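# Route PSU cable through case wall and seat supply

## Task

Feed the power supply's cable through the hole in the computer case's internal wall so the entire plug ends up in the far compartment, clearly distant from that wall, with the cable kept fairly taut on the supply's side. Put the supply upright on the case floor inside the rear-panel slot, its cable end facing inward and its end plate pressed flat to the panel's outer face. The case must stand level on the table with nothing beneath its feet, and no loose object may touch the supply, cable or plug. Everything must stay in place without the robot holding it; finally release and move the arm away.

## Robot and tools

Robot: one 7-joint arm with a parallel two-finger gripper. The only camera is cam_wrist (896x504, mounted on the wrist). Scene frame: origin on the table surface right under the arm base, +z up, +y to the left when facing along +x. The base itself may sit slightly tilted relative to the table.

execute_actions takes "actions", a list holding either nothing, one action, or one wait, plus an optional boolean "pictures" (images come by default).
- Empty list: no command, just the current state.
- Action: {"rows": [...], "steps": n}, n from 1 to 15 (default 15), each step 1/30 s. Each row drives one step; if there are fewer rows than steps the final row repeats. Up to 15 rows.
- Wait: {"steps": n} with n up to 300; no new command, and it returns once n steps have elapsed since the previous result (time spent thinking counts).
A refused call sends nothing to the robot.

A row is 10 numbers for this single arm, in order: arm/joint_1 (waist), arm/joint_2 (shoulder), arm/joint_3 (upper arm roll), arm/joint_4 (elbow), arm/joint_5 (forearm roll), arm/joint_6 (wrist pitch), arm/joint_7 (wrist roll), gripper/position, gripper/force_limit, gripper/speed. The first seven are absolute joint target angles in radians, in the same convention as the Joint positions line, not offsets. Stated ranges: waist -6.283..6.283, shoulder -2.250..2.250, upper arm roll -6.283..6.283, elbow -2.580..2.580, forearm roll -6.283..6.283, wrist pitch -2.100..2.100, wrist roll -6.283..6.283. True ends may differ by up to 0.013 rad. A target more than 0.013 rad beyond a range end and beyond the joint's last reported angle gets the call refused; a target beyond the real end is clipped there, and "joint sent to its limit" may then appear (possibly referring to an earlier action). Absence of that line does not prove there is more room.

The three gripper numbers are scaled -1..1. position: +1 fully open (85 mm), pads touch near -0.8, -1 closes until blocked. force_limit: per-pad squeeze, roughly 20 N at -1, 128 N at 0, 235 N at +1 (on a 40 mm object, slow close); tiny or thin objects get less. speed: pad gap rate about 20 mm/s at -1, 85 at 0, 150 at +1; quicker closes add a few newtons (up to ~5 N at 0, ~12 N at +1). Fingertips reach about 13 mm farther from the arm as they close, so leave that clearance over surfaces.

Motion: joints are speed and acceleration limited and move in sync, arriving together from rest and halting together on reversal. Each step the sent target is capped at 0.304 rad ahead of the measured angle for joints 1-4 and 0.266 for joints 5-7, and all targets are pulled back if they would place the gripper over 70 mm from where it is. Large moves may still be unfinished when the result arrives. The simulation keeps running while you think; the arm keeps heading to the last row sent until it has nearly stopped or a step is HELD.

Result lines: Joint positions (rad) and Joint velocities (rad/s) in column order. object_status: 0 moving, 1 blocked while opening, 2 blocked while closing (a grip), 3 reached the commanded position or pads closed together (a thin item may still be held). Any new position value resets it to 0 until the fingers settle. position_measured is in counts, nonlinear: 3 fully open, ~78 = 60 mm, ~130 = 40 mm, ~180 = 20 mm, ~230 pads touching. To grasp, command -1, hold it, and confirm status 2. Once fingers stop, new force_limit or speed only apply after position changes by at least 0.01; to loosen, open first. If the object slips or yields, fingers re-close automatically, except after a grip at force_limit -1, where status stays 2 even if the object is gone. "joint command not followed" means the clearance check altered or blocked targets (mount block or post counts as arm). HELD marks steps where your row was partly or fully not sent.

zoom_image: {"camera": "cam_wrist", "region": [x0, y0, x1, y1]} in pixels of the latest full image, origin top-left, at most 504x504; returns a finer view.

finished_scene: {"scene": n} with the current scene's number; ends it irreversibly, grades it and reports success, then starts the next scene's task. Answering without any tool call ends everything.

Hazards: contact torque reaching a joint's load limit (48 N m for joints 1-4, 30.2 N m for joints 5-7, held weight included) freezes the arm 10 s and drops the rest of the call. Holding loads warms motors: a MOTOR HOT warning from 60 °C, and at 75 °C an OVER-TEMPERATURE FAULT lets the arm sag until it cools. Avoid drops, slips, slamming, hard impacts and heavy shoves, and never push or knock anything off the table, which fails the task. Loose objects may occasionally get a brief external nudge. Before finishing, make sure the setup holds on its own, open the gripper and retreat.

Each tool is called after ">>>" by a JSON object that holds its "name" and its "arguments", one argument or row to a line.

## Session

>>> {"name": "execute_actions", "arguments": {
  "actions": []
}}

Scene clock: 0.00 s of 5400.00 s.
position_measured=3 object_status=3
Joint positions: [-0.006  0.211 -0.009  2.005 -0.436  0.622  1.404]
Joint velocities: [-0.    -0.    -0.001  0.     0.001  0.     0.   ]

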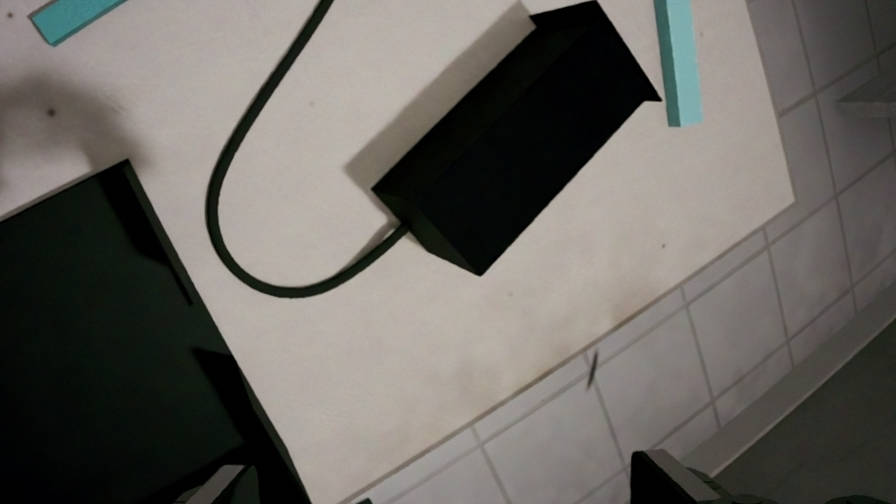

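>>> {"name": "execute_actions", "arguments": {
  "actions": [
    {"rows":[[0,0.2,0,1.25,0,1.69,-1.57,1,0,0]]}
  ],
  "pictures": false
}}

>>> {"name": "execute_actions", "arguments": {
  "actions": [
    {"steps":80}
  ]
}}

Scene clock: 2.40 s of 5400.00 s.
position_measured=3 object_status=3
Joint positions: [-0.001  0.203 -0.001  1.59  -0.108  0.987  1.04 ]
Joint velocities: [ 0.007 -0.009  0.009 -1.151  0.537  1.007 -1.008]
Steps of this call (steps 1 to 57: nothing new was sent; steps 58 to 72: all 15 steps of this action). Readings (joint positions | what the end effector reports):
58: [-0.006 0.211 -0.009 2.005 -0.436 0.623 1.403] | position_measured=3 object_status=3
59: [-0.006 0.211 -0.009 2.000 -0.432 0.627 1.400] | position_measured=3 object_status=3
61: [-0.006 0.210 -0.008 1.975 -0.410 0.650 1.378] | position_measured=3 object_status=3
65: [-0.004 0.207 -0.005 1.856 -0.307 0.754 1.274] | position_measured=3 object_status=3
72: the state above

Scene clock: 5.07 s of 5400.00 s.
position_measured=3 object_status=3
Joint positions: [ 0.    0.2   0.    1.25  0.    1.69 -1.57]
Joint velocities: [-0.    -0.     0.     0.    -0.     0.001  0.002]
Steps of this call (steps 1 to 80: the robot went on to your last target). Readings (joint positions | what the end effector reports):
1: [-0.001 0.203 -0.001 1.551 -0.091 1.021 1.006] | position_measured=3 object_status=3
2: [-0.001 0.202 -0.001 1.512 -0.077 1.055 0.972] | position_measured=3 object_status=3
4: [-0.000 0.202 -0.001 1.435 -0.053 1.127 0.899] | position_measured=3 object_status=3
8: [-0.000 0.199 -0.000 1.329 -0.023 1.288 0.737] | position_measured=3 object_status=3
80: the state above

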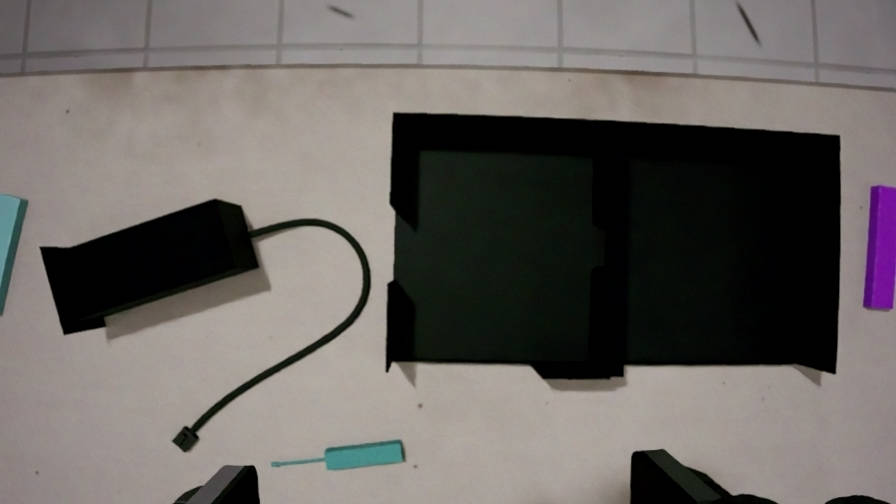

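>>> {"name": "execute_actions", "arguments": {
  "actions": [
    {"rows":[[-0.544,0.705,0,2.1385,0,0.298,0.135,0,-0.6,0]]}
  ],
  "pictures": false
}}

>>> {"name": "execute_actions", "arguments": {
  "actions": [
    {"steps":45}
  ]
}}

>>> {"name": "execute_actions", "arguments": {
  "actions": [
    {"rows":[[-0.544,0.9187,0,2.1256,0,0.097,0.135,0,-0.6,0]]}
  ],
  "pictures": false
}}

>>> {"name": "execute_actions", "arguments": {
  "actions": [
    {"rows":[[-0.544,0.9187,0,2.1256,0,0.097,0.135,-1,-0.6,0]]}
  ]
}}

Scene clock: 10.50 s of 5400.00 s.
position_measured=95 object_status=0
Joint positions: [-0.279  0.472  0.001  1.517  0.     1.453 -1.334]
Joint velocities: [-0.681  0.599 -0.006  0.701 -0.004 -0.619  0.614]
Steps of this call (steps 1 to 15: the robot went on to your last target; steps 16 to 90: nothing new was sent; then 1.93 s passed at rest; steps 91 to 105: all 15 steps of this action). Readings (joint positions | what the end effector reports):
91: [-0.001 0.201 0.000 1.251 0.000 1.690 -1.570] | position_measured=3 object_status=0
92: [-0.008 0.206 0.001 1.254 0.001 1.686 -1.566] | position_measured=4 object_status=0
94: [-0.037 0.232 0.002 1.279 0.001 1.664 -1.544] | position_measured=14 object_status=0
98: [-0.124 0.318 0.001 1.363 0.001 1.590 -1.470] | position_measured=43 object_status=0
105: the state above

Scene clock: 12.00 s of 5400.00 s.
position_measured=128 object_status=3
Joint positions: [-0.544  0.705 -0.     2.138  0.     0.298  0.135]
Joint velocities: [ 0.     0.001  0.001  0.002 -0.001 -0.     0.002]
Steps of this call (steps 1 to 45: the robot went on to your last target). Readings (joint positions | what the end effector reports):
1: [-0.301 0.491 0.001 1.541 0.000 1.431 -1.313] | position_measured=103 object_status=0
2: [-0.322 0.510 0.000 1.566 0.000 1.410 -1.291] | position_measured=110 object_status=0
4: [-0.361 0.545 0.000 1.618 -0.000 1.363 -1.245] | position_measured=123 object_status=0
8: [-0.426 0.602 -0.001 1.735 -0.000 1.260 -1.143] | position_measured=128 object_status=0
45: the state above

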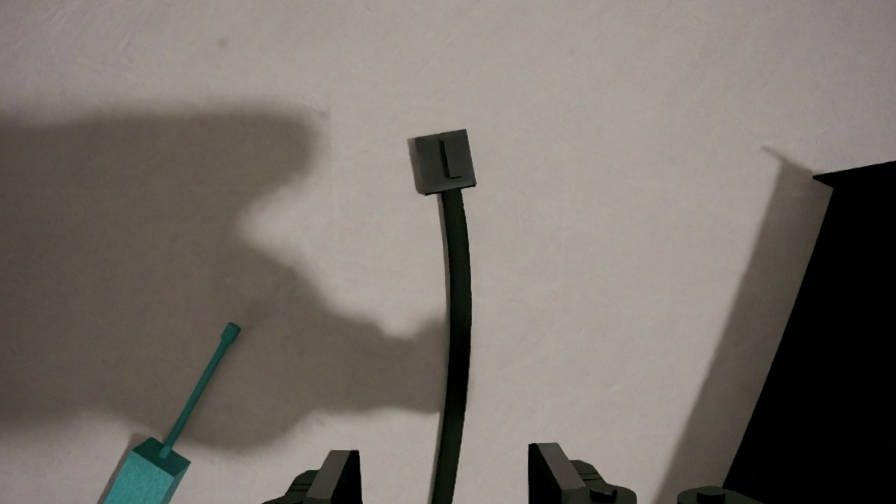

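Scene clock: 12.50 s of 5400.00 s.
position_measured=128 object_status=3
Joint positions: [-0.544  0.914 -0.     2.126 -0.     0.097  0.135]
Joint velocities: [ 0.001  0.043  0.001 -0.002 -0.001 -0.004  0.   ]
Steps of this call (steps 1 to 15: all 15 steps of this action). Readings (joint positions | what the end effector reports):
1: [-0.544 0.706 0.000 2.138 -0.000 0.297 0.135] | position_measured=128 object_status=3
2: [-0.544 0.712 0.000 2.138 -0.000 0.293 0.135] | position_measured=128 object_status=3
4: [-0.544 0.741 0.000 2.136 -0.000 0.270 0.135] | position_measured=128 object_status=3
8: [-0.544 0.851 0.000 2.130 0.000 0.166 0.135] | position_measured=128 object_status=3
15: the state above

Scene clock: 13.00 s of 5400.00 s.
position_measured=219 object_status=0
Joint positions: [-0.544  0.918  0.     2.126 -0.     0.097  0.135]
Joint velocities: [-0.    -0.    -0.001  0.001 -0.001 -0.001 -0.002]
Steps of this call (steps 1 to 15: all 15 steps of this action). Readings (joint positions | what the end effector reports):
1: [-0.544 0.915 -0.000 2.126 -0.000 0.097 0.135] | position_measured=128 object_status=0
2: [-0.544 0.916 -0.000 2.126 0.000 0.097 0.135] | position_measured=130 object_status=0
4: [-0.544 0.917 -0.000 2.126 0.000 0.097 0.135] | position_measured=140 object_status=0
8: [-0.544 0.918 -0.000 2.126 0.000 0.097 0.135] | position_measured=168 object_status=0
15: the state above

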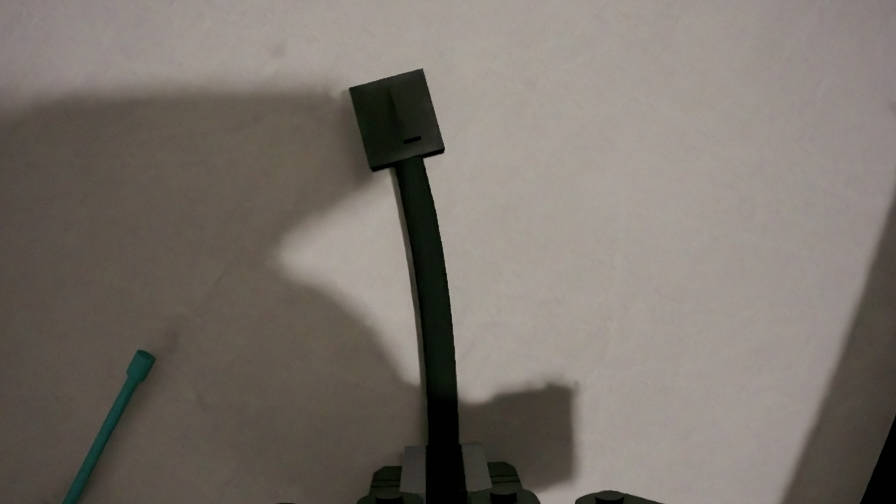

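>>> {"name": "execute_actions", "arguments": {
  "actions": [
    {"rows":[[-0.544,0.9187,0,2.1256,0,0.097,0.135,-0.55,-0.6,0],[-0.544,0.9187,0,2.1256,0,0.097,0.135,-0.55,-0.6,0],[-0.544,0.9187,0,2.1256,0,0.097,0.135,-0.55,-0.6,0],[-0.544,0.928,0,2.124,0,0.09,0.135,-0.55,-0.6,0]],"steps":9}
  ],
  "pictures": false
}}

>>> {"name": "execute_actions", "arguments": {
  "actions": [
    {"rows":[[-0.544,0.928,0,2.124,0,0.09,0.135,-1,-0.6,0]],"steps":12}
  ],
  "pictures": false
}}

>>> {"name": "execute_actions", "arguments": {
  "actions": [
    {"rows":[[-0.45,0.576,0,2.07,0,0.496,0.6,-1,-0.6,0]]}
  ],
  "pictures": false
}}

>>> {"name": "execute_actions", "arguments": {
  "actions": [
    {"rows":[[-0.15,0.576,0,2.047,0,0.519,2.0,-1,-0.6,0]]}
  ],
  "pictures": false
}}

>>> {"name": "execute_actions", "arguments": {
  "actions": [
    {"steps":20}
  ]
}}

>>> {"name": "execute_actions", "arguments": {
  "actions": [
    {"rows":[[0.054,0.6926,0,1.766,0,0.683,3.08,-1,-0.6,0]]}
  ],
  "pictures": false
}}

>>> {"name": "execute_actions", "arguments": {
  "actions": [
    {"steps":25}
  ]
}}

Scene clock: 18.13 s of 5400.00 s.
position_measured=199 object_status=0
Joint positions: [-0.544  0.927 -0.     2.124 -0.     0.09   0.135]
Joint velocities: [-0.     0.004  0.001 -0.002  0.001 -0.002  0.001]
Steps of this call (steps 1 to 15: the robot went on to your last target; steps 16 to 90: nothing new was sent; then 1.83 s passed at rest; steps 91 to 99: all 9 steps of this action). Readings (joint positions | what the end effector reports):
91: [-0.544 0.918 0.000 2.126 -0.000 0.097 0.135] | position_measured=219 object_status=0
92: [-0.544 0.918 0.000 2.126 -0.000 0.097 0.135] | position_measured=218 object_status=0
94: [-0.544 0.919 0.000 2.126 -0.000 0.097 0.135] | position_measured=208 object_status=0
98: [-0.544 0.927 -0.000 2.124 -0.000 0.090 0.135] | position_measured=199 object_status=0
99: the state above

Scene clock: 18.53 s of 5400.00 s.
position_measured=217 object_status=2
Joint positions: [-0.544  0.928 -0.     2.124 -0.     0.09   0.135]
Joint velocities: [-0.    -0.    -0.002 -0.    -0.    -0.001  0.001]
Steps of this call (steps 1 to 12: all 12 steps of this action). Readings (joint positions | what the end effector reports):
1: [-0.544 0.927 -0.000 2.124 -0.000 0.090 0.135] | position_measured=199 object_status=0
2: [-0.544 0.928 -0.000 2.124 -0.000 0.090 0.135] | position_measured=200 object_status=0
4: [-0.544 0.928 -0.000 2.124 -0.000 0.090 0.135] | position_measured=210 object_status=0
8: [-0.544 0.928 -0.000 2.124 -0.000 0.090 0.135] | position_measured=217 object_status=0
12: the state above

Scene clock: 19.03 s of 5400.00 s.
position_measured=217 object_status=2
Joint positions: [-0.458  0.608  0.     2.074 -0.     0.454  0.543]
Joint velocities: [ 0.121 -0.49   0.01  -0.083  0.004  0.731  1.02 ]
Steps of this call (steps 1 to 15: all 15 steps of this action). Readings (joint positions | what the end effector reports):
1: [-0.544 0.927 -0.000 2.124 -0.000 0.091 0.135] | position_measured=217 object_status=2
2: [-0.542 0.921 -0.000 2.124 -0.000 0.095 0.139] | position_measured=217 object_status=2
4: [-0.533 0.893 -0.001 2.119 -0.000 0.117 0.161] | position_measured=217 object_status=2
8: [-0.501 0.775 -0.000 2.100 -0.000 0.220 0.264] | position_measured=217 object_status=2
15: the state above

Scene clock: 19.53 s of 5400.00 s.
position_measured=217 object_status=2
Joint positions: [-0.186  0.577  0.     2.049  0.     0.516  1.086]
Joint velocities: [ 0.213 -0.006 -0.003 -0.012  0.001  0.019  1.213]
Steps of this call (steps 1 to 15: all 15 steps of this action). Readings (joint positions | what the end effector reports):
1: [-0.454 0.594 0.000 2.072 -0.000 0.475 0.573] | position_measured=217 object_status=2
2: [-0.444 0.587 -0.001 2.070 -0.000 0.487 0.599] | position_measured=217 object_status=2
4: [-0.408 0.584 -0.002 2.064 -0.001 0.494 0.657] | position_measured=217 object_status=2
8: [-0.287 0.580 -0.000 2.055 0.000 0.506 0.801] | position_measured=217 object_status=2
15: the state above

Scene clock: 20.20 s of 5400.00 s.
position_measured=217 object_status=2
Joint positions: [-0.15   0.576  0.     2.047  0.     0.519  1.899]
Joint velocities: [ 0.005 -0.001  0.    -0.     0.     0.001  1.217]
Steps of this call (steps 1 to 20: the robot went on to your last target). Readings (joint positions | what the end effector reports):
1: [-0.179 0.577 0.000 2.049 0.000 0.517 1.126] | position_measured=217 object_status=2
2: [-0.174 0.577 0.000 2.048 0.000 0.517 1.167] | position_measured=217 object_status=2
4: [-0.166 0.577 0.000 2.048 -0.000 0.518 1.248] | position_measured=217 object_status=2
8: [-0.157 0.577 0.000 2.048 -0.000 0.519 1.411] | position_measured=217 object_status=2
20: the state above

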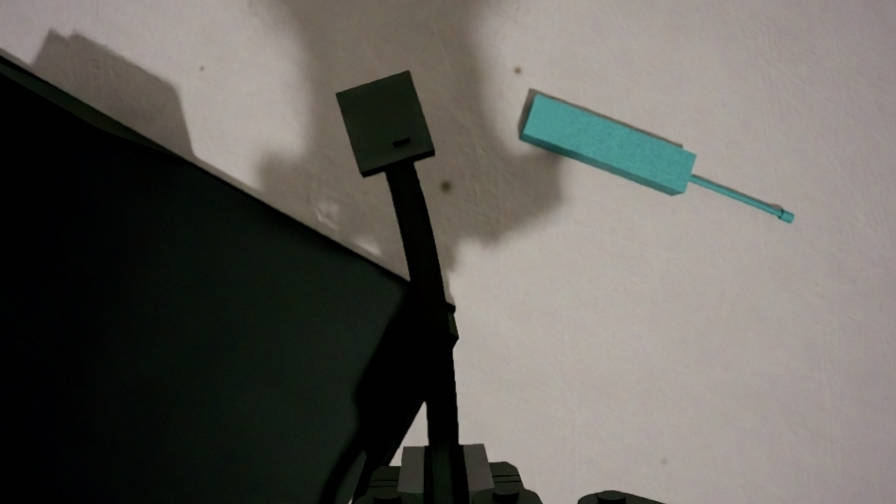

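Scene clock: 20.70 s of 5400.00 s.
position_measured=217 object_status=2
Joint positions: [ 0.028  0.679  0.     1.799 -0.     0.665  2.457]
Joint velocities: [ 0.155  0.087 -0.002 -0.207 -0.001  0.124  1.217]
Steps of this call (steps 1 to 15: all 15 steps of this action). Readings (joint positions | what the end effector reports):
1: [-0.150 0.577 0.000 2.047 -0.000 0.519 1.938] | position_measured=217 object_status=2
2: [-0.145 0.580 -0.001 2.043 -0.000 0.522 1.972] | position_measured=217 object_status=2
4: [-0.125 0.593 -0.001 2.019 -0.000 0.536 2.030] | position_measured=217 object_status=2
8: [-0.045 0.639 -0.001 1.910 -0.000 0.600 2.173] | position_measured=217 object_status=2
15: the state above

Scene clock: 21.53 s of 5400.00 s.
position_measured=217 object_status=2
Joint positions: [ 0.054  0.693 -0.     1.766 -0.     0.683  3.08 ]
Joint velocities: [ 0.     0.001 -0.    -0.     0.001 -0.     0.   ]
Steps of this call (steps 1 to 25: the robot went on to your last target). Readings (joint positions | what the end effector reports):
1: [0.032 0.681 0.000 1.792 -0.000 0.668 2.498] | position_measured=217 object_status=2
2: [0.036 0.683 -0.000 1.787 -0.000 0.671 2.538] | position_measured=217 object_status=2
4: [0.042 0.687 -0.000 1.780 -0.000 0.676 2.620] | position_measured=217 object_status=2
8: [0.049 0.690 -0.000 1.772 -0.000 0.680 2.782] | position_measured=217 object_status=2
25: the state above

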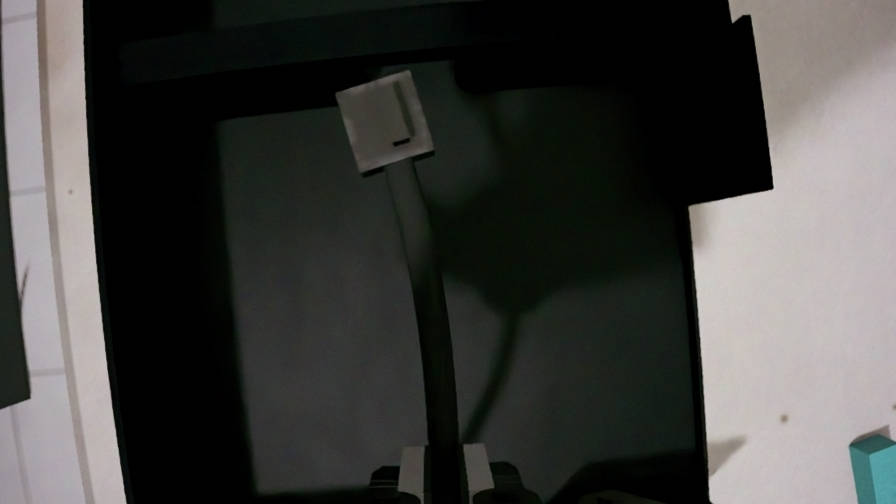

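>>> {"name": "execute_actions", "arguments": {
  "actions": [
    {"rows":[[0.054,0.945,0,1.784,0,0.4126,3.03,-1,-0.6,0]]}
  ],
  "pictures": false
}}

>>> {"name": "execute_actions", "arguments": {
  "actions": [
    {"rows":[[0.054,0.945,0,1.784,0,0.4126,3.03,-0.2,-0.6,-0.3]]}
  ]
}}

>>> {"name": "execute_actions", "arguments": {
  "actions": [
    {"rows":[[0.03,0.62,0,1.74,0,0.78,3.03,1,-0.6,0]]}
  ]
}}

>>> {"name": "execute_actions", "arguments": {
  "actions": [
    {"rows":[[-0.623,0.76,0,1.522,0,0.86,2.846,1,0,0]]}
  ]
}}

>>> {"name": "execute_actions", "arguments": {
  "actions": [
    {"steps":25}
  ]
}}

Scene clock: 26.93 s of 5400.00 s.
position_measured=217 object_status=2
Joint positions: [0.054 0.939 0.    1.785 0.    0.414 3.03 ]
Joint velocities: [ 0.     0.031  0.002 -0.014 -0.    -0.026 -0.003]
Steps of this call (steps 1 to 30: the robot went on to your last target; steps 31 to 90: nothing new was sent; then 1.90 s passed at rest; steps 91 to 105: all 15 steps of this action). Readings (joint positions | what the end effector reports):
91: [0.054 0.694 -0.000 1.766 -0.000 0.683 3.080] | position_measured=217 object_status=2
92: [0.054 0.699 -0.000 1.766 -0.000 0.678 3.079] | position_measured=217 object_status=2
94: [0.054 0.727 0.000 1.767 -0.000 0.651 3.074] | position_measured=217 object_status=2
98: [0.054 0.839 0.000 1.775 0.000 0.533 3.052] | position_measured=217 object_status=2
105: the state above

Scene clock: 27.43 s of 5400.00 s.
position_measured=155 object_status=0
Joint positions: [ 0.054  0.945 -0.     1.784 -0.     0.413  3.03 ]
Joint velocities: [ 0.     0.001  0.001 -0.    -0.001  0.     0.   ]
Steps of this call (steps 1 to 15: all 15 steps of this action). Readings (joint positions | what the end effector reports):
1: [0.054 0.940 0.000 1.785 0.000 0.413 3.030] | position_measured=217 object_status=0
2: [0.054 0.941 0.000 1.784 0.000 0.413 3.030] | position_measured=216 object_status=0
4: [0.054 0.943 0.000 1.784 0.000 0.413 3.030] | position_measured=208 object_status=0
8: [0.054 0.944 -0.000 1.784 -0.000 0.413 3.030] | position_measured=186 object_status=0
15: the state above

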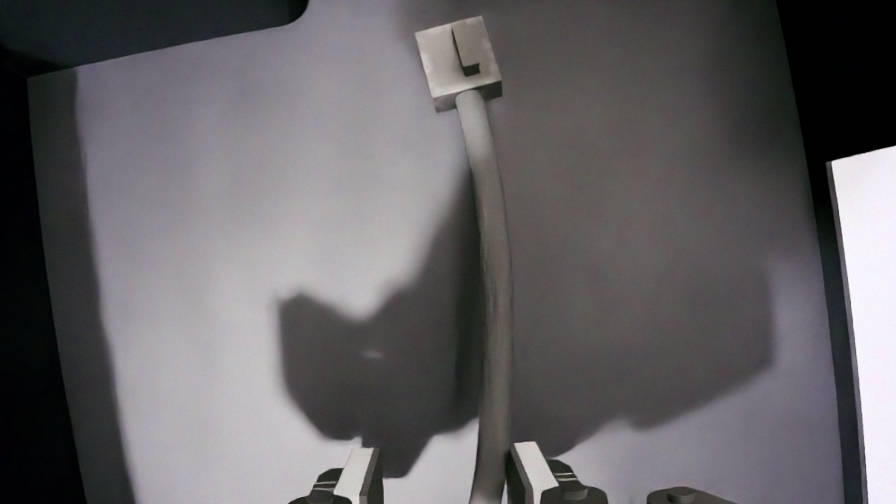

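Scene clock: 27.93 s of 5400.00 s.
position_measured=62 object_status=0
Joint positions: [ 0.031  0.634 -0.     1.74  -0.     0.767  3.03 ]
Joint velocities: [-0.017 -0.255 -0.    -0.037 -0.     0.382 -0.   ]
Steps of this call (steps 1 to 15: all 15 steps of this action). Readings (joint positions | what the end effector reports):
1: [0.054 0.944 0.000 1.784 0.000 0.413 3.030] | position_measured=155 object_status=0
2: [0.053 0.939 0.000 1.784 0.000 0.417 3.030] | position_measured=153 object_status=0
4: [0.051 0.911 0.000 1.781 0.000 0.440 3.030] | position_measured=143 object_status=0
8: [0.043 0.800 0.000 1.765 0.000 0.543 3.030] | position_measured=115 object_status=0
15: the state above

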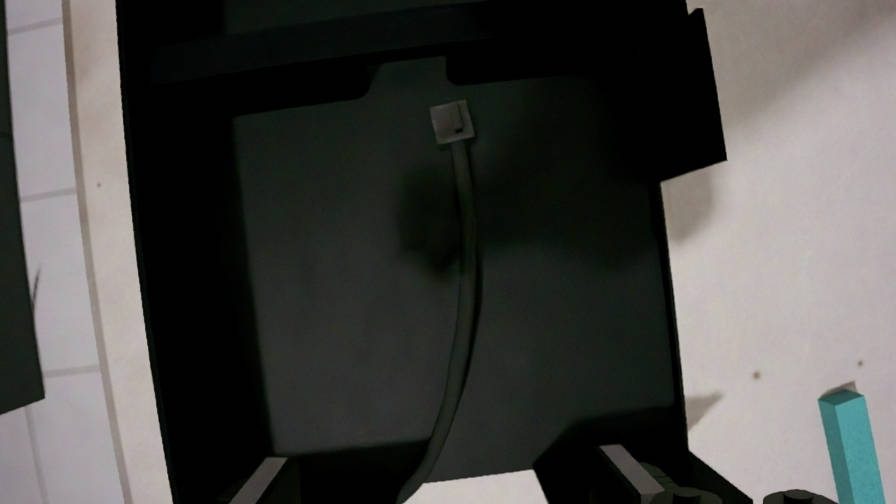

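Scene clock: 28.43 s of 5400.00 s.
position_measured=3 object_status=0
Joint positions: [-0.32   0.72   0.001  1.58   0.     0.841  2.896]
Joint velocities: [-0.882  0.13  -0.003 -0.201 -0.002  0.064 -0.17 ]
Steps of this call (steps 1 to 15: all 15 steps of this action). Readings (joint positions | what the end effector reports):
1: [0.030 0.628 0.000 1.739 0.000 0.777 3.030] | position_measured=54 object_status=0
2: [0.023 0.628 0.001 1.735 0.001 0.784 3.027] | position_measured=47 object_status=0
4: [-0.006 0.636 0.003 1.716 0.001 0.798 3.012] | position_measured=32 object_status=0
8: [-0.115 0.676 0.002 1.650 0.000 0.819 2.957] | position_measured=7 object_status=0
15: the state above

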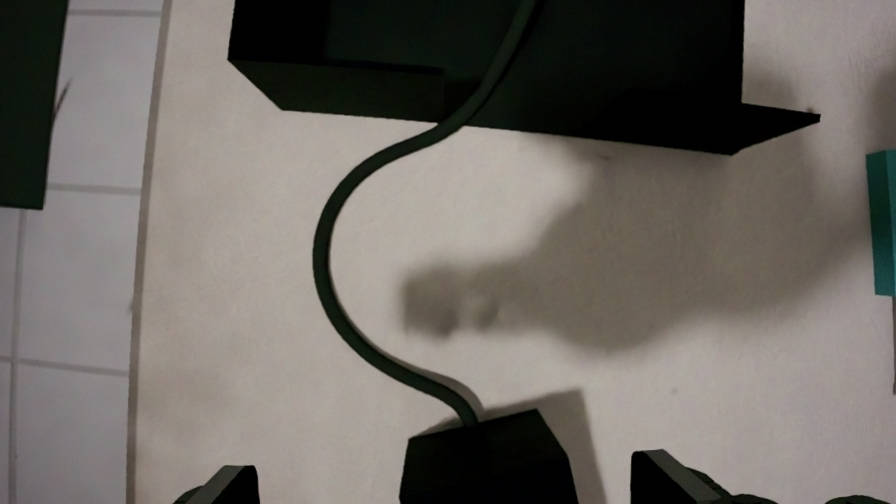

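Scene clock: 29.27 s of 5400.00 s.
position_measured=3 object_status=3
Joint positions: [-0.623  0.76  -0.     1.522 -0.     0.86   2.846]
Joint velocities: [-0.002  0.     0.001 -0.    -0.001  0.    -0.001]
Steps of this call (steps 1 to 25: the robot went on to your last target). Readings (joint positions | what the end effector reports):
1: [-0.349 0.725 0.001 1.573 0.000 0.843 2.890] | position_measured=3 object_status=0
2: [-0.379 0.728 0.001 1.568 0.000 0.845 2.886] | position_measured=3 object_status=0
4: [-0.437 0.736 0.001 1.556 0.000 0.848 2.876] | position_measured=3 object_status=3
8: [-0.553 0.751 -0.000 1.534 -0.000 0.855 2.857] | position_measured=3 object_status=3
25: the state above

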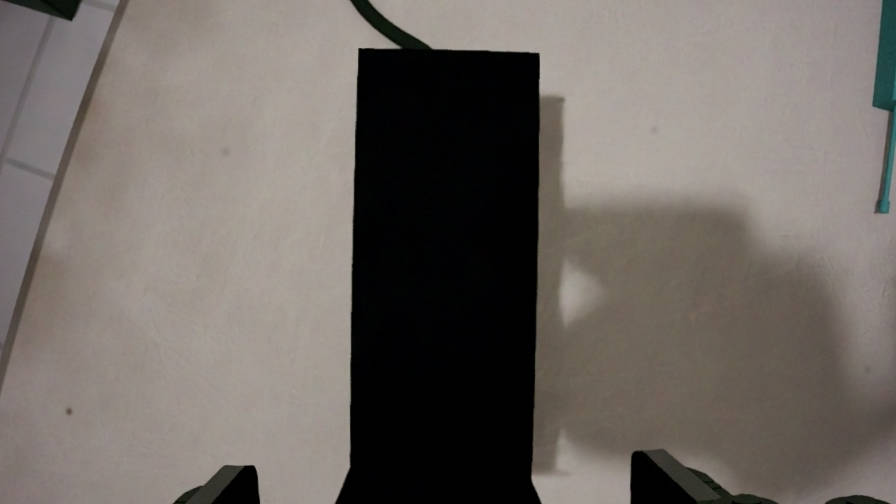

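>>> {"name": "execute_actions", "arguments": {
  "actions": [
    {"rows":[[-0.623,0.9736,0,1.558,0,0.61,2.835,1,0,0]]}
  ],
  "pictures": false
}}

>>> {"name": "execute_actions", "arguments": {
  "actions": [
    {"rows":[[-0.623,0.9736,0,1.558,0,0.61,2.835,-1,0,0]]}
  ],
  "pictures": false
}}

>>> {"name": "execute_actions", "arguments": {
  "actions": [
    {"rows":[[-0.623,0.9736,0,1.558,0,0.61,2.835,-1,0,0],[-0.623,0.945,0,1.559,0,0.638,2.835,-1,0,0]],"steps":8}
  ],
  "pictures": false
}}

>>> {"name": "execute_actions", "arguments": {
  "actions": [
    {"rows":[[-0.493,0.934,0,1.586,0,0.622,2.636,-1,0,0]]}
  ],
  "pictures": false
}}

>>> {"name": "execute_actions", "arguments": {
  "actions": [
    {"rows":[[-0.493,0.939,0,1.586,0,0.617,2.636,-1,0,0],[-0.493,0.944,0,1.586,0,0.612,2.636,-1,0,0],[-0.493,0.949,0,1.586,0,0.607,2.636,-1,0,0],[-0.493,0.954,0,1.585,0,0.603,2.636,-1,0,0],[-0.493,0.959,0,1.585,0,0.598,2.636,-1,0,0],[-0.493,0.963,0,1.585,0,0.594,2.636,-1,0,0],[-0.493,0.966,0,1.585,0,0.591,2.636,-1,0,0]],"steps":11}
  ],
  "pictures": false
}}

>>> {"name": "execute_actions", "arguments": {
  "actions": [
    {"rows":[[-0.493,0.966,0,1.585,0,0.591,2.636,1,0,0]],"steps":10}
  ],
  "pictures": false
}}

>>> {"name": "execute_actions", "arguments": {
  "actions": [
    {"rows":[[-0.493,0.75,0,1.548,0,0.844,2.636,1,0,0]],"steps":12}
  ],
  "pictures": false
}}

>>> {"name": "execute_actions", "arguments": {
  "actions": [
    {"rows":[[0,0.55,0,1.7,0,0.8916,3.1416,0,0,0]]}
  ]
}}

>>> {"name": "execute_actions", "arguments": {
  "actions": [
    {"steps":20}
  ]
}}

Scene clock: 41.53 s of 5400.00 s.
position_measured=3 object_status=3
Joint positions: [-0.623  0.97  -0.     1.559 -0.     0.61   2.835]
Joint velocities: [ 0.     0.028  0.001 -0.012 -0.001 -0.011 -0.   ]
Steps of this call (steps 1 to 15: the robot went on to your last target; steps 16 to 90: nothing new was sent; then 8.77 s passed at rest; steps 91 to 105: all 15 steps of this action). Readings (joint positions | what the end effector reports):
91: [-0.623 0.761 0.000 1.522 -0.000 0.859 2.846] | position_measured=3 object_status=3
92: [-0.623 0.766 0.000 1.522 0.000 0.854 2.846] | position_measured=3 object_status=3
94: [-0.623 0.794 0.000 1.526 0.000 0.825 2.844] | position_measured=3 object_status=3
98: [-0.623 0.898 0.000 1.544 0.000 0.702 2.839] | position_measured=3 object_status=3
105: the state above

Scene clock: 42.03 s of 5400.00 s.
position_measured=67 object_status=0
Joint positions: [-0.623  0.972 -0.     1.558 -0.     0.611  2.835]
Joint velocities: [-0.    -0.    -0.001  0.    -0.     0.001  0.001]
Steps of this call (steps 1 to 15: all 15 steps of this action). Readings (joint positions | what the end effector reports):
1: [-0.623 0.971 -0.000 1.558 0.000 0.610 2.835] | position_measured=3 object_status=0
2: [-0.623 0.971 -0.000 1.558 0.000 0.610 2.835] | position_measured=4 object_status=0
4: [-0.623 0.972 0.000 1.558 0.000 0.610 2.835] | position_measured=14 object_status=0
8: [-0.623 0.973 -0.000 1.558 -0.000 0.610 2.835] | position_measured=43 object_status=0
15: the state above

Scene clock: 42.30 s of 5400.00 s.
position_measured=67 object_status=2
Joint positions: [-0.623  0.948 -0.     1.559 -0.     0.638  2.835]
Joint velocities: [ 0.003 -0.02   0.004 -0.     0.     0.004  0.   ]
Steps of this call (steps 1 to 8: all 8 steps of this action). Readings (joint positions | what the end effector reports):
1: [-0.623 0.972 -0.000 1.558 -0.000 0.611 2.835] | position_measured=67 object_status=0
2: [-0.623 0.971 -0.000 1.558 -0.000 0.611 2.835] | position_measured=67 object_status=2
4: [-0.623 0.959 -0.000 1.561 -0.000 0.624 2.835] | position_measured=67 object_status=2
8: the state above

Scene clock: 42.80 s of 5400.00 s.
position_measured=67 object_status=2
Joint positions: [-0.495  0.934 -0.001  1.586 -0.     0.622  2.636]
Joint velocities: [ 0.011 -0.003 -0.004 -0.002  0.002 -0.001 -0.   ]
Steps of this call (steps 1 to 15: all 15 steps of this action). Readings (joint positions | what the end effector reports):
1: [-0.622 0.947 -0.000 1.559 -0.000 0.638 2.834] | position_measured=67 object_status=2
2: [-0.616 0.946 -0.002 1.560 -0.001 0.637 2.828] | position_measured=67 object_status=2
4: [-0.589 0.943 -0.005 1.565 -0.002 0.633 2.789] | position_measured=67 object_status=2
8: [-0.511 0.935 0.002 1.582 0.001 0.624 2.662] | position_measured=67 object_status=2
15: the state above

Scene clock: 43.17 s of 5400.00 s.
position_measured=67 object_status=2
Joint positions: [-0.494  0.965 -0.001  1.585 -0.     0.591  2.636]
Joint velocities: [-0.002  0.01  -0.004 -0.003 -0.001 -0.002  0.002]
Steps of this call (steps 1 to 11: all 11 steps of this action). Readings (joint positions | what the end effector reports):
1: [-0.495 0.935 -0.001 1.586 -0.000 0.621 2.636] | position_measured=67 object_status=2
2: [-0.494 0.939 -0.001 1.585 -0.000 0.618 2.636] | position_measured=67 object_status=2
4: [-0.494 0.948 -0.000 1.585 -0.000 0.609 2.636] | position_measured=67 object_status=2
8: [-0.494 0.964 -0.001 1.585 -0.000 0.592 2.636] | position_measured=67 object_status=2
11: the state above

Scene clock: 43.50 s of 5400.00 s.
position_measured=13 object_status=0
Joint positions: [-0.493  0.965  0.     1.585 -0.     0.591  2.636]
Joint velocities: [ 0.     0.005  0.     0.002  0.001 -0.001 -0.002]
Steps of this call (steps 1 to 10: all 10 steps of this action). Readings (joint positions | what the end effector reports):
1: [-0.494 0.965 -0.001 1.585 -0.000 0.591 2.636] | position_measured=67 object_status=0
2: [-0.494 0.965 -0.001 1.585 0.000 0.591 2.636] | position_measured=67 object_status=0
4: [-0.493 0.965 -0.000 1.585 0.000 0.591 2.636] | position_measured=56 object_status=0
8: [-0.493 0.965 0.000 1.585 0.000 0.591 2.636] | position_measured=27 object_status=0
10: the state above

Scene clock: 43.90 s of 5400.00 s.
position_measured=3 object_status=3
Joint positions: [-0.493  0.759  0.     1.548  0.     0.836  2.636]
Joint velocities: [ 0.001 -0.189  0.001 -0.04  -0.     0.271 -0.   ]
Steps of this call (steps 1 to 12: all 12 steps of this action). Readings (joint positions | what the end effector reports):
1: [-0.493 0.965 -0.000 1.585 0.000 0.592 2.636] | position_measured=8 object_status=0
2: [-0.493 0.960 -0.000 1.585 -0.000 0.597 2.636] | position_measured=6 object_status=0
4: [-0.493 0.932 -0.000 1.581 -0.000 0.627 2.636] | position_measured=4 object_status=0
8: [-0.493 0.827 -0.000 1.562 -0.000 0.749 2.636] | position_measured=3 object_status=0
12: the state above

Scene clock: 44.40 s of 5400.00 s.
position_measured=95 object_status=0
Joint positions: [-0.144  0.596 -0.001  1.663 -0.     0.881  2.957]
Joint velocities: [ 0.907 -0.288  0.004  0.229  0.002  0.062  1.152]
Steps of this call (steps 1 to 15: all 15 steps of this action). Readings (joint positions | what the end effector reports):
1: [-0.492 0.754 -0.000 1.547 -0.000 0.842 2.636] | position_measured=3 object_status=0
2: [-0.486 0.747 -0.002 1.550 -0.001 0.845 2.640] | position_measured=4 object_status=0
4: [-0.458 0.723 -0.003 1.563 -0.001 0.852 2.662] | position_measured=14 object_status=0
8: [-0.351 0.665 -0.001 1.606 -0.000 0.866 2.752] | position_measured=43 object_status=0
15: the state above

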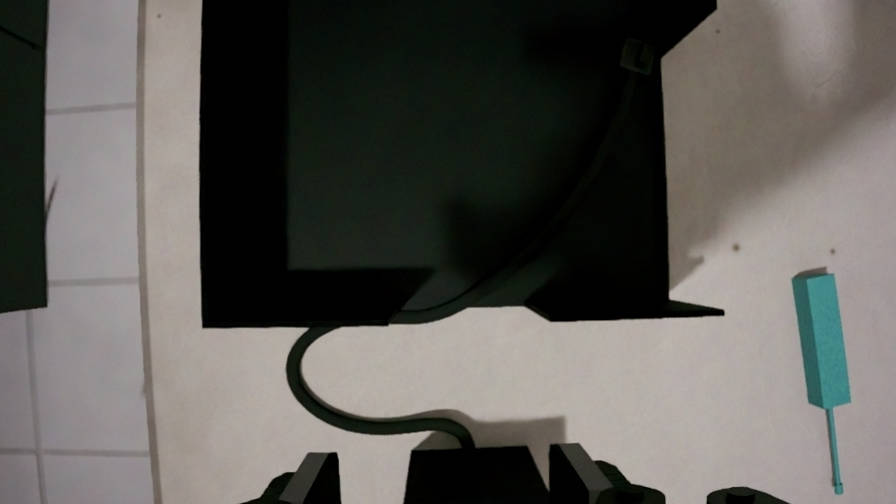

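Scene clock: 45.07 s of 5400.00 s.
position_measured=128 object_status=3
Joint positions: [-0.     0.55   0.     1.7    0.     0.892  3.142]
Joint velocities: [ 0.002 -0.001 -0.001  0.    -0.    -0.001 -0.   ]
Steps of this call (steps 1 to 20: the robot went on to your last target). Readings (joint positions | what the end effector reports):
1: [-0.113 0.586 -0.000 1.671 -0.000 0.883 2.996] | position_measured=103 object_status=0
2: [-0.083 0.577 -0.000 1.678 0.000 0.885 3.035] | position_measured=110 object_status=0
4: [-0.038 0.562 0.002 1.691 0.001 0.889 3.098] | position_measured=123 object_status=0
8: [-0.008 0.552 0.002 1.699 0.001 0.892 3.141] | position_measured=128 object_status=0
20: the state above

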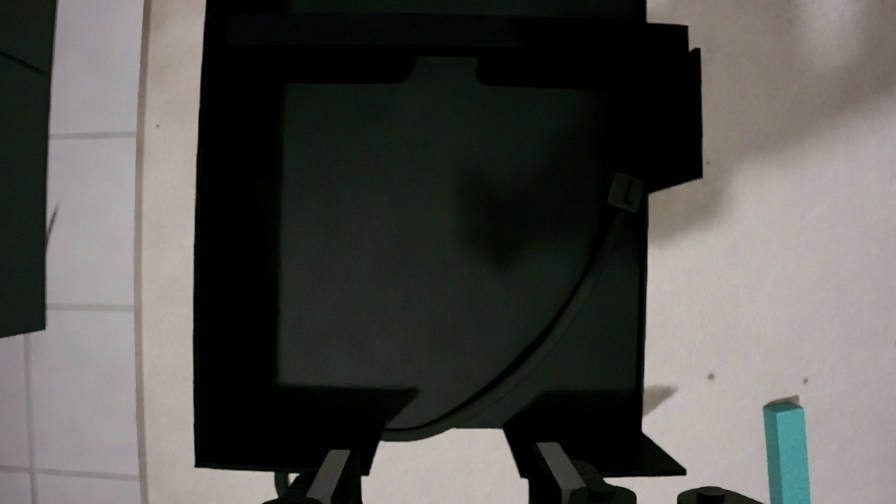

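>>> {"name": "execute_actions", "arguments": {
  "actions": [
    {"rows":[[0.051,0.6906,0,2.0108,0,0.44,2.74,0,-0.6,0]]}
  ],
  "pictures": false
}}

>>> {"name": "execute_actions", "arguments": {
  "actions": [
    {"steps":5}
  ],
  "pictures": false
}}

>>> {"name": "execute_actions", "arguments": {
  "actions": [
    {"rows":[[0.051,0.912,0,2.0074,0,0.222,2.74,0,-0.6,0]]}
  ]
}}

>>> {"name": "execute_actions", "arguments": {
  "actions": [
    {"rows":[[0.051,0.912,0,2.0074,0,0.222,2.74,-1,-0.6,0]]}
  ]
}}

Scene clock: 51.77 s of 5400.00 s.
position_measured=128 object_status=3
Joint positions: [0.047 0.682 0.    1.991 0.    0.482 2.772]
Joint velocities: [ 0.058  0.168  0.004  0.4    0.002 -0.862 -0.666]
Steps of this call (steps 1 to 15: the robot went on to your last target; steps 16 to 90: nothing new was sent; then 3.20 s passed at rest; steps 91 to 105: all 15 steps of this action). Readings (joint positions | what the end effector reports):
91: [0.000 0.550 -0.000 1.701 -0.000 0.891 3.141] | position_measured=128 object_status=3
92: [0.001 0.553 -0.000 1.705 -0.000 0.887 3.137] | position_measured=128 object_status=3
94: [0.006 0.565 -0.000 1.730 -0.000 0.864 3.115] | position_measured=128 object_status=3
98: [0.024 0.615 -0.000 1.839 -0.000 0.756 3.008] | position_measured=128 object_status=3
105: the state above

Scene clock: 51.93 s of 5400.00 s.
position_measured=128 object_status=3
Joint positions: [ 0.05   0.689  0.     2.01  -0.     0.44   2.74 ]
Joint velocities: [ 0.006  0.01  -0.003  0.007  0.    -0.009 -0.001]
Steps of this call (steps 1 to 5: the robot went on to your last target). Readings (joint positions | what the end effector reports):
1: [0.049 0.686 0.000 2.002 0.000 0.459 2.754] | position_measured=128 object_status=3
2: [0.050 0.688 0.000 2.008 0.000 0.446 2.744] | position_measured=128 object_status=3
4: [0.050 0.689 0.000 2.010 0.000 0.441 2.740] | position_measured=128 object_status=3
5: the state above

Scene clock: 52.43 s of 5400.00 s.
position_measured=128 object_status=3
Joint positions: [ 0.051  0.907 -0.     2.008  0.     0.222  2.74 ]
Joint velocities: [ 0.     0.041  0.001 -0.005 -0.    -0.007 -0.001]
Steps of this call (steps 1 to 15: all 15 steps of this action). Readings (joint positions | what the end effector reports):
1: [0.050 0.691 0.000 2.010 -0.000 0.440 2.740] | position_measured=128 object_status=3
2: [0.051 0.697 0.000 2.010 0.000 0.435 2.740] | position_measured=128 object_status=3
4: [0.051 0.726 0.000 2.010 0.000 0.410 2.740] | position_measured=128 object_status=3
8: [0.051 0.838 0.000 2.008 0.000 0.300 2.740] | position_measured=128 object_status=3
15: the state above

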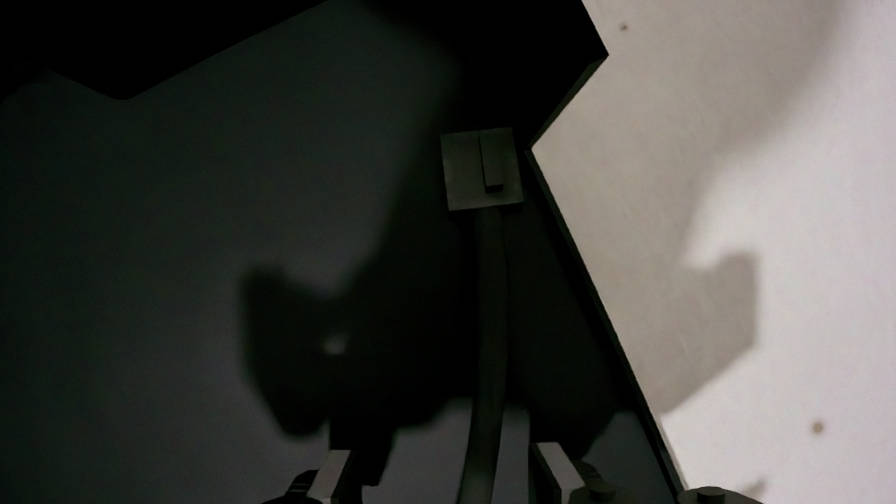

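Scene clock: 52.93 s of 5400.00 s.
position_measured=216 object_status=0
Joint positions: [ 0.051  0.912  0.     2.007 -0.     0.222  2.74 ]
Joint velocities: [ 0.     0.001  0.001 -0.     0.     0.    -0.001]
Steps of this call (steps 1 to 15: all 15 steps of this action). Readings (joint positions | what the end effector reports):
1: [0.051 0.908 -0.000 2.007 0.000 0.222 2.740] | position_measured=128 object_status=0
2: [0.051 0.909 -0.000 2.007 0.000 0.222 2.740] | position_measured=130 object_status=0
4: [0.051 0.910 -0.000 2.007 -0.000 0.222 2.740] | position_measured=140 object_status=0
8: [0.051 0.912 -0.000 2.007 -0.000 0.222 2.740] | position_measured=168 object_status=0
15: the state above

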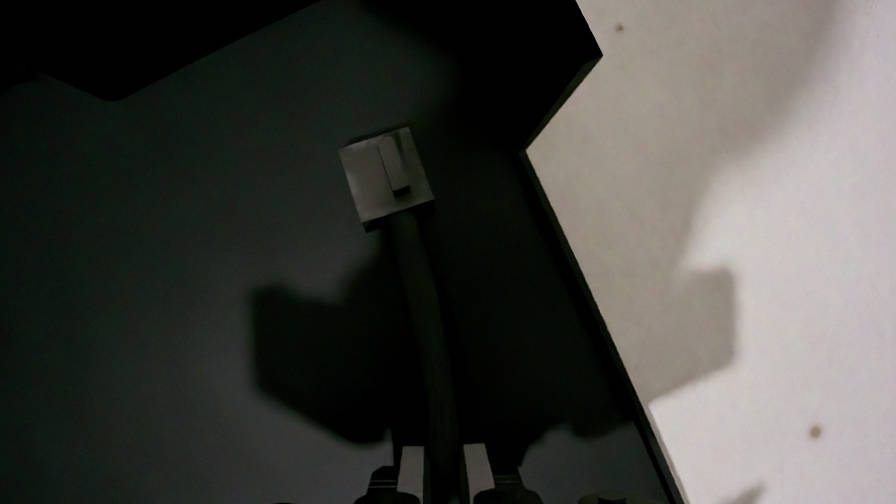

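>>> {"name": "execute_actions", "arguments": {
  "actions": [
    {"rows":[[0.051,0.88,0,2.0074,0,0.254,2.74,-1,-0.6,0],[0.051,0.88,0,2.0074,0,0.254,2.74,-1,-0.6,0],[0.051,0.88,0,2.0074,0,0.254,2.74,-1,-0.6,0],[0.108,0.923,0,1.775,0,0.444,3.057,-1,-0.6,0]]}
  ],
  "pictures": false
}}

>>> {"name": "execute_actions", "arguments": {
  "actions": [
    {"steps":12}
  ]
}}

Scene clock: 57.13 s of 5400.00 s.
position_measured=216 object_status=2
Joint positions: [0.104 0.919 0.001 1.789 0.    0.435 3.038]
Joint velocities: [ 0.069  0.057  0.001 -0.342  0.001  0.217  0.518]
Steps of this call (steps 1 to 15: the robot went on to your last target; steps 16 to 90: nothing new was sent; then 0.70 s passed at rest; steps 91 to 105: all 15 steps of this action). Readings (joint positions | what the end effector reports):
91: [0.051 0.911 0.000 2.007 -0.000 0.223 2.740] | position_measured=216 object_status=2
92: [0.051 0.905 0.000 2.008 -0.000 0.227 2.740] | position_measured=216 object_status=2
94: [0.051 0.885 -0.000 2.007 -0.000 0.248 2.741] | position_measured=216 object_status=2
98: [0.065 0.888 -0.001 1.956 -0.000 0.326 2.799] | position_measured=216 object_status=2
105: the state above

Scene clock: 57.53 s of 5400.00 s.
position_measured=216 object_status=2
Joint positions: [ 0.108  0.924 -0.     1.776  0.     0.445  3.057]
Joint velocities: [ 0.001  0.002 -0.    -0.     0.     0.001 -0.   ]
Steps of this call (steps 1 to 12: the robot went on to your last target). Readings (joint positions | what the end effector reports):
1: [0.105 0.921 0.001 1.781 0.000 0.441 3.051] | position_measured=216 object_status=2
2: [0.106 0.921 0.001 1.777 0.000 0.443 3.056] | position_measured=216 object_status=2
4: [0.107 0.922 -0.000 1.776 0.000 0.444 3.057] | position_measured=216 object_status=2
8: [0.107 0.923 -0.000 1.776 0.000 0.445 3.057] | position_measured=216 object_status=2
12: the state above

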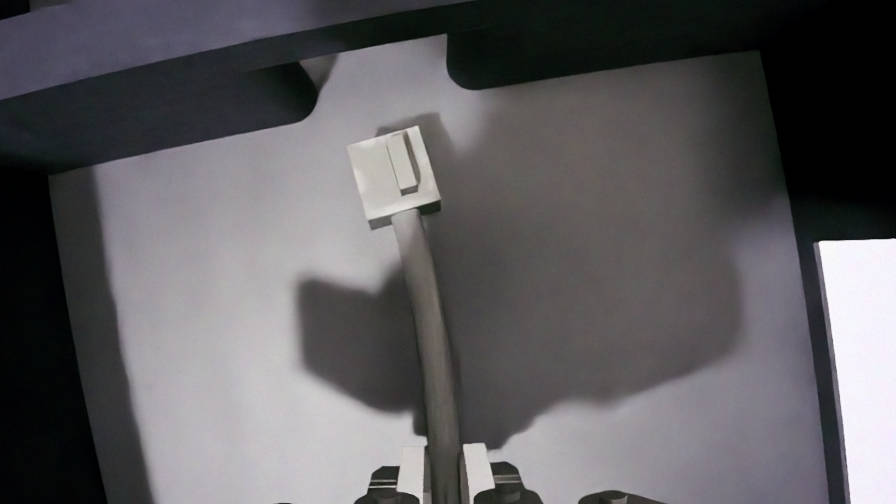

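>>> {"name": "execute_actions", "arguments": {
  "actions": [
    {"rows":[[0.1915,0.9305,0,1.749,0,0.462,3.14,-1,-0.6,0]],"steps":10}
  ],
  "pictures": false
}}

>>> {"name": "execute_actions", "arguments": {
  "actions": [
    {"rows":[[0.263,0.96,0,1.716,0,0.466,3.33,-1,-0.6,0]],"steps":13}
  ]
}}

>>> {"name": "execute_actions", "arguments": {
  "actions": [
    {"rows":[[0.263,0.965,0,1.715,0,0.462,3.33,-0.45,-0.6,-0.6]]}
  ]
}}

Scene clock: 63.40 s of 5400.00 s.
position_measured=216 object_status=2
Joint positions: [ 0.186  0.931 -0.001  1.75  -0.001  0.462  3.14 ]
Joint velocities: [ 0.025  0.002 -0.019 -0.005 -0.002  0.002  0.004]
Steps of this call (steps 1 to 30: the robot went on to your last target; steps 31 to 90: nothing new was sent; then 2.53 s passed at rest; steps 91 to 100: all 10 steps of this action). Readings (joint positions | what the end effector reports):
91: [0.109 0.924 -0.000 1.776 -0.000 0.445 3.058] | position_measured=216 object_status=2
92: [0.115 0.924 -0.002 1.774 -0.000 0.446 3.062] | position_measured=216 object_status=2
94: [0.143 0.927 -0.004 1.766 -0.001 0.451 3.087] | position_measured=216 object_status=2
98: [0.185 0.931 0.000 1.750 -0.000 0.462 3.138] | position_measured=216 object_status=2
100: the state above

Scene clock: 63.83 s of 5400.00 s.
position_measured=216 object_status=2
Joint positions: [ 0.261  0.96  -0.     1.716 -0.     0.466  3.33 ]
Joint velocities: [ 0.017  0.006 -0.004 -0.001 -0.001  0.     0.001]
Steps of this call (steps 1 to 13: all 13 steps of this action). Readings (joint positions | what the end effector reports):
1: [0.188 0.931 -0.002 1.749 -0.001 0.462 3.141] | position_measured=216 object_status=2
2: [0.193 0.933 -0.003 1.748 -0.001 0.463 3.149] | position_measured=216 object_status=2
4: [0.214 0.942 -0.005 1.739 -0.002 0.464 3.198] | position_measured=216 object_status=2
8: [0.255 0.959 -0.001 1.719 -0.000 0.466 3.320] | position_measured=216 object_status=2
13: the state above

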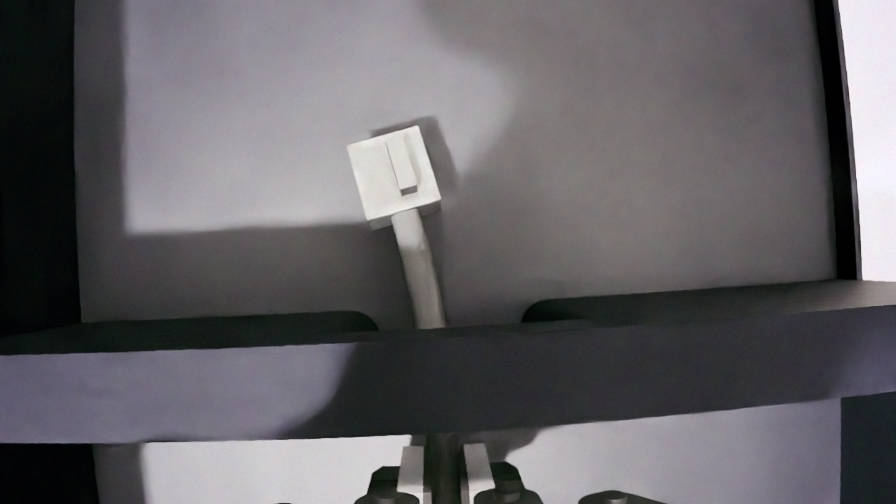

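Scene clock: 64.33 s of 5400.00 s.
position_measured=186 object_status=0
Joint positions: [0.263 0.965 0.    1.715 0.    0.462 3.33 ]
Joint velocities: [ 0.    -0.     0.    -0.     0.     0.001  0.001]
Steps of this call (steps 1 to 15: all 15 steps of this action). Readings (joint positions | what the end effector reports):
1: [0.261 0.961 -0.000 1.716 -0.000 0.466 3.330] | position_measured=216 object_status=0
2: [0.262 0.964 -0.000 1.715 -0.000 0.463 3.330] | position_measured=216 object_status=0
4: [0.262 0.965 -0.000 1.716 -0.000 0.462 3.330] | position_measured=210 object_status=0
8: [0.263 0.965 -0.000 1.715 -0.000 0.462 3.330] | position_measured=195 object_status=0
15: the state above

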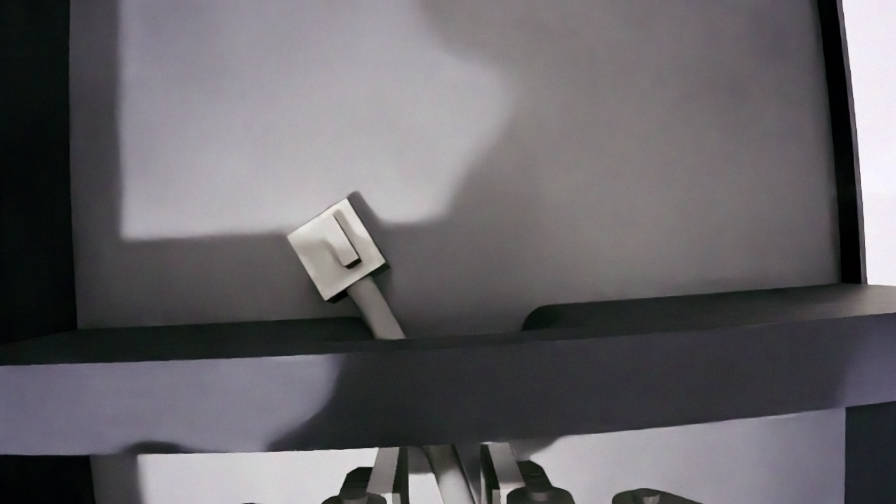

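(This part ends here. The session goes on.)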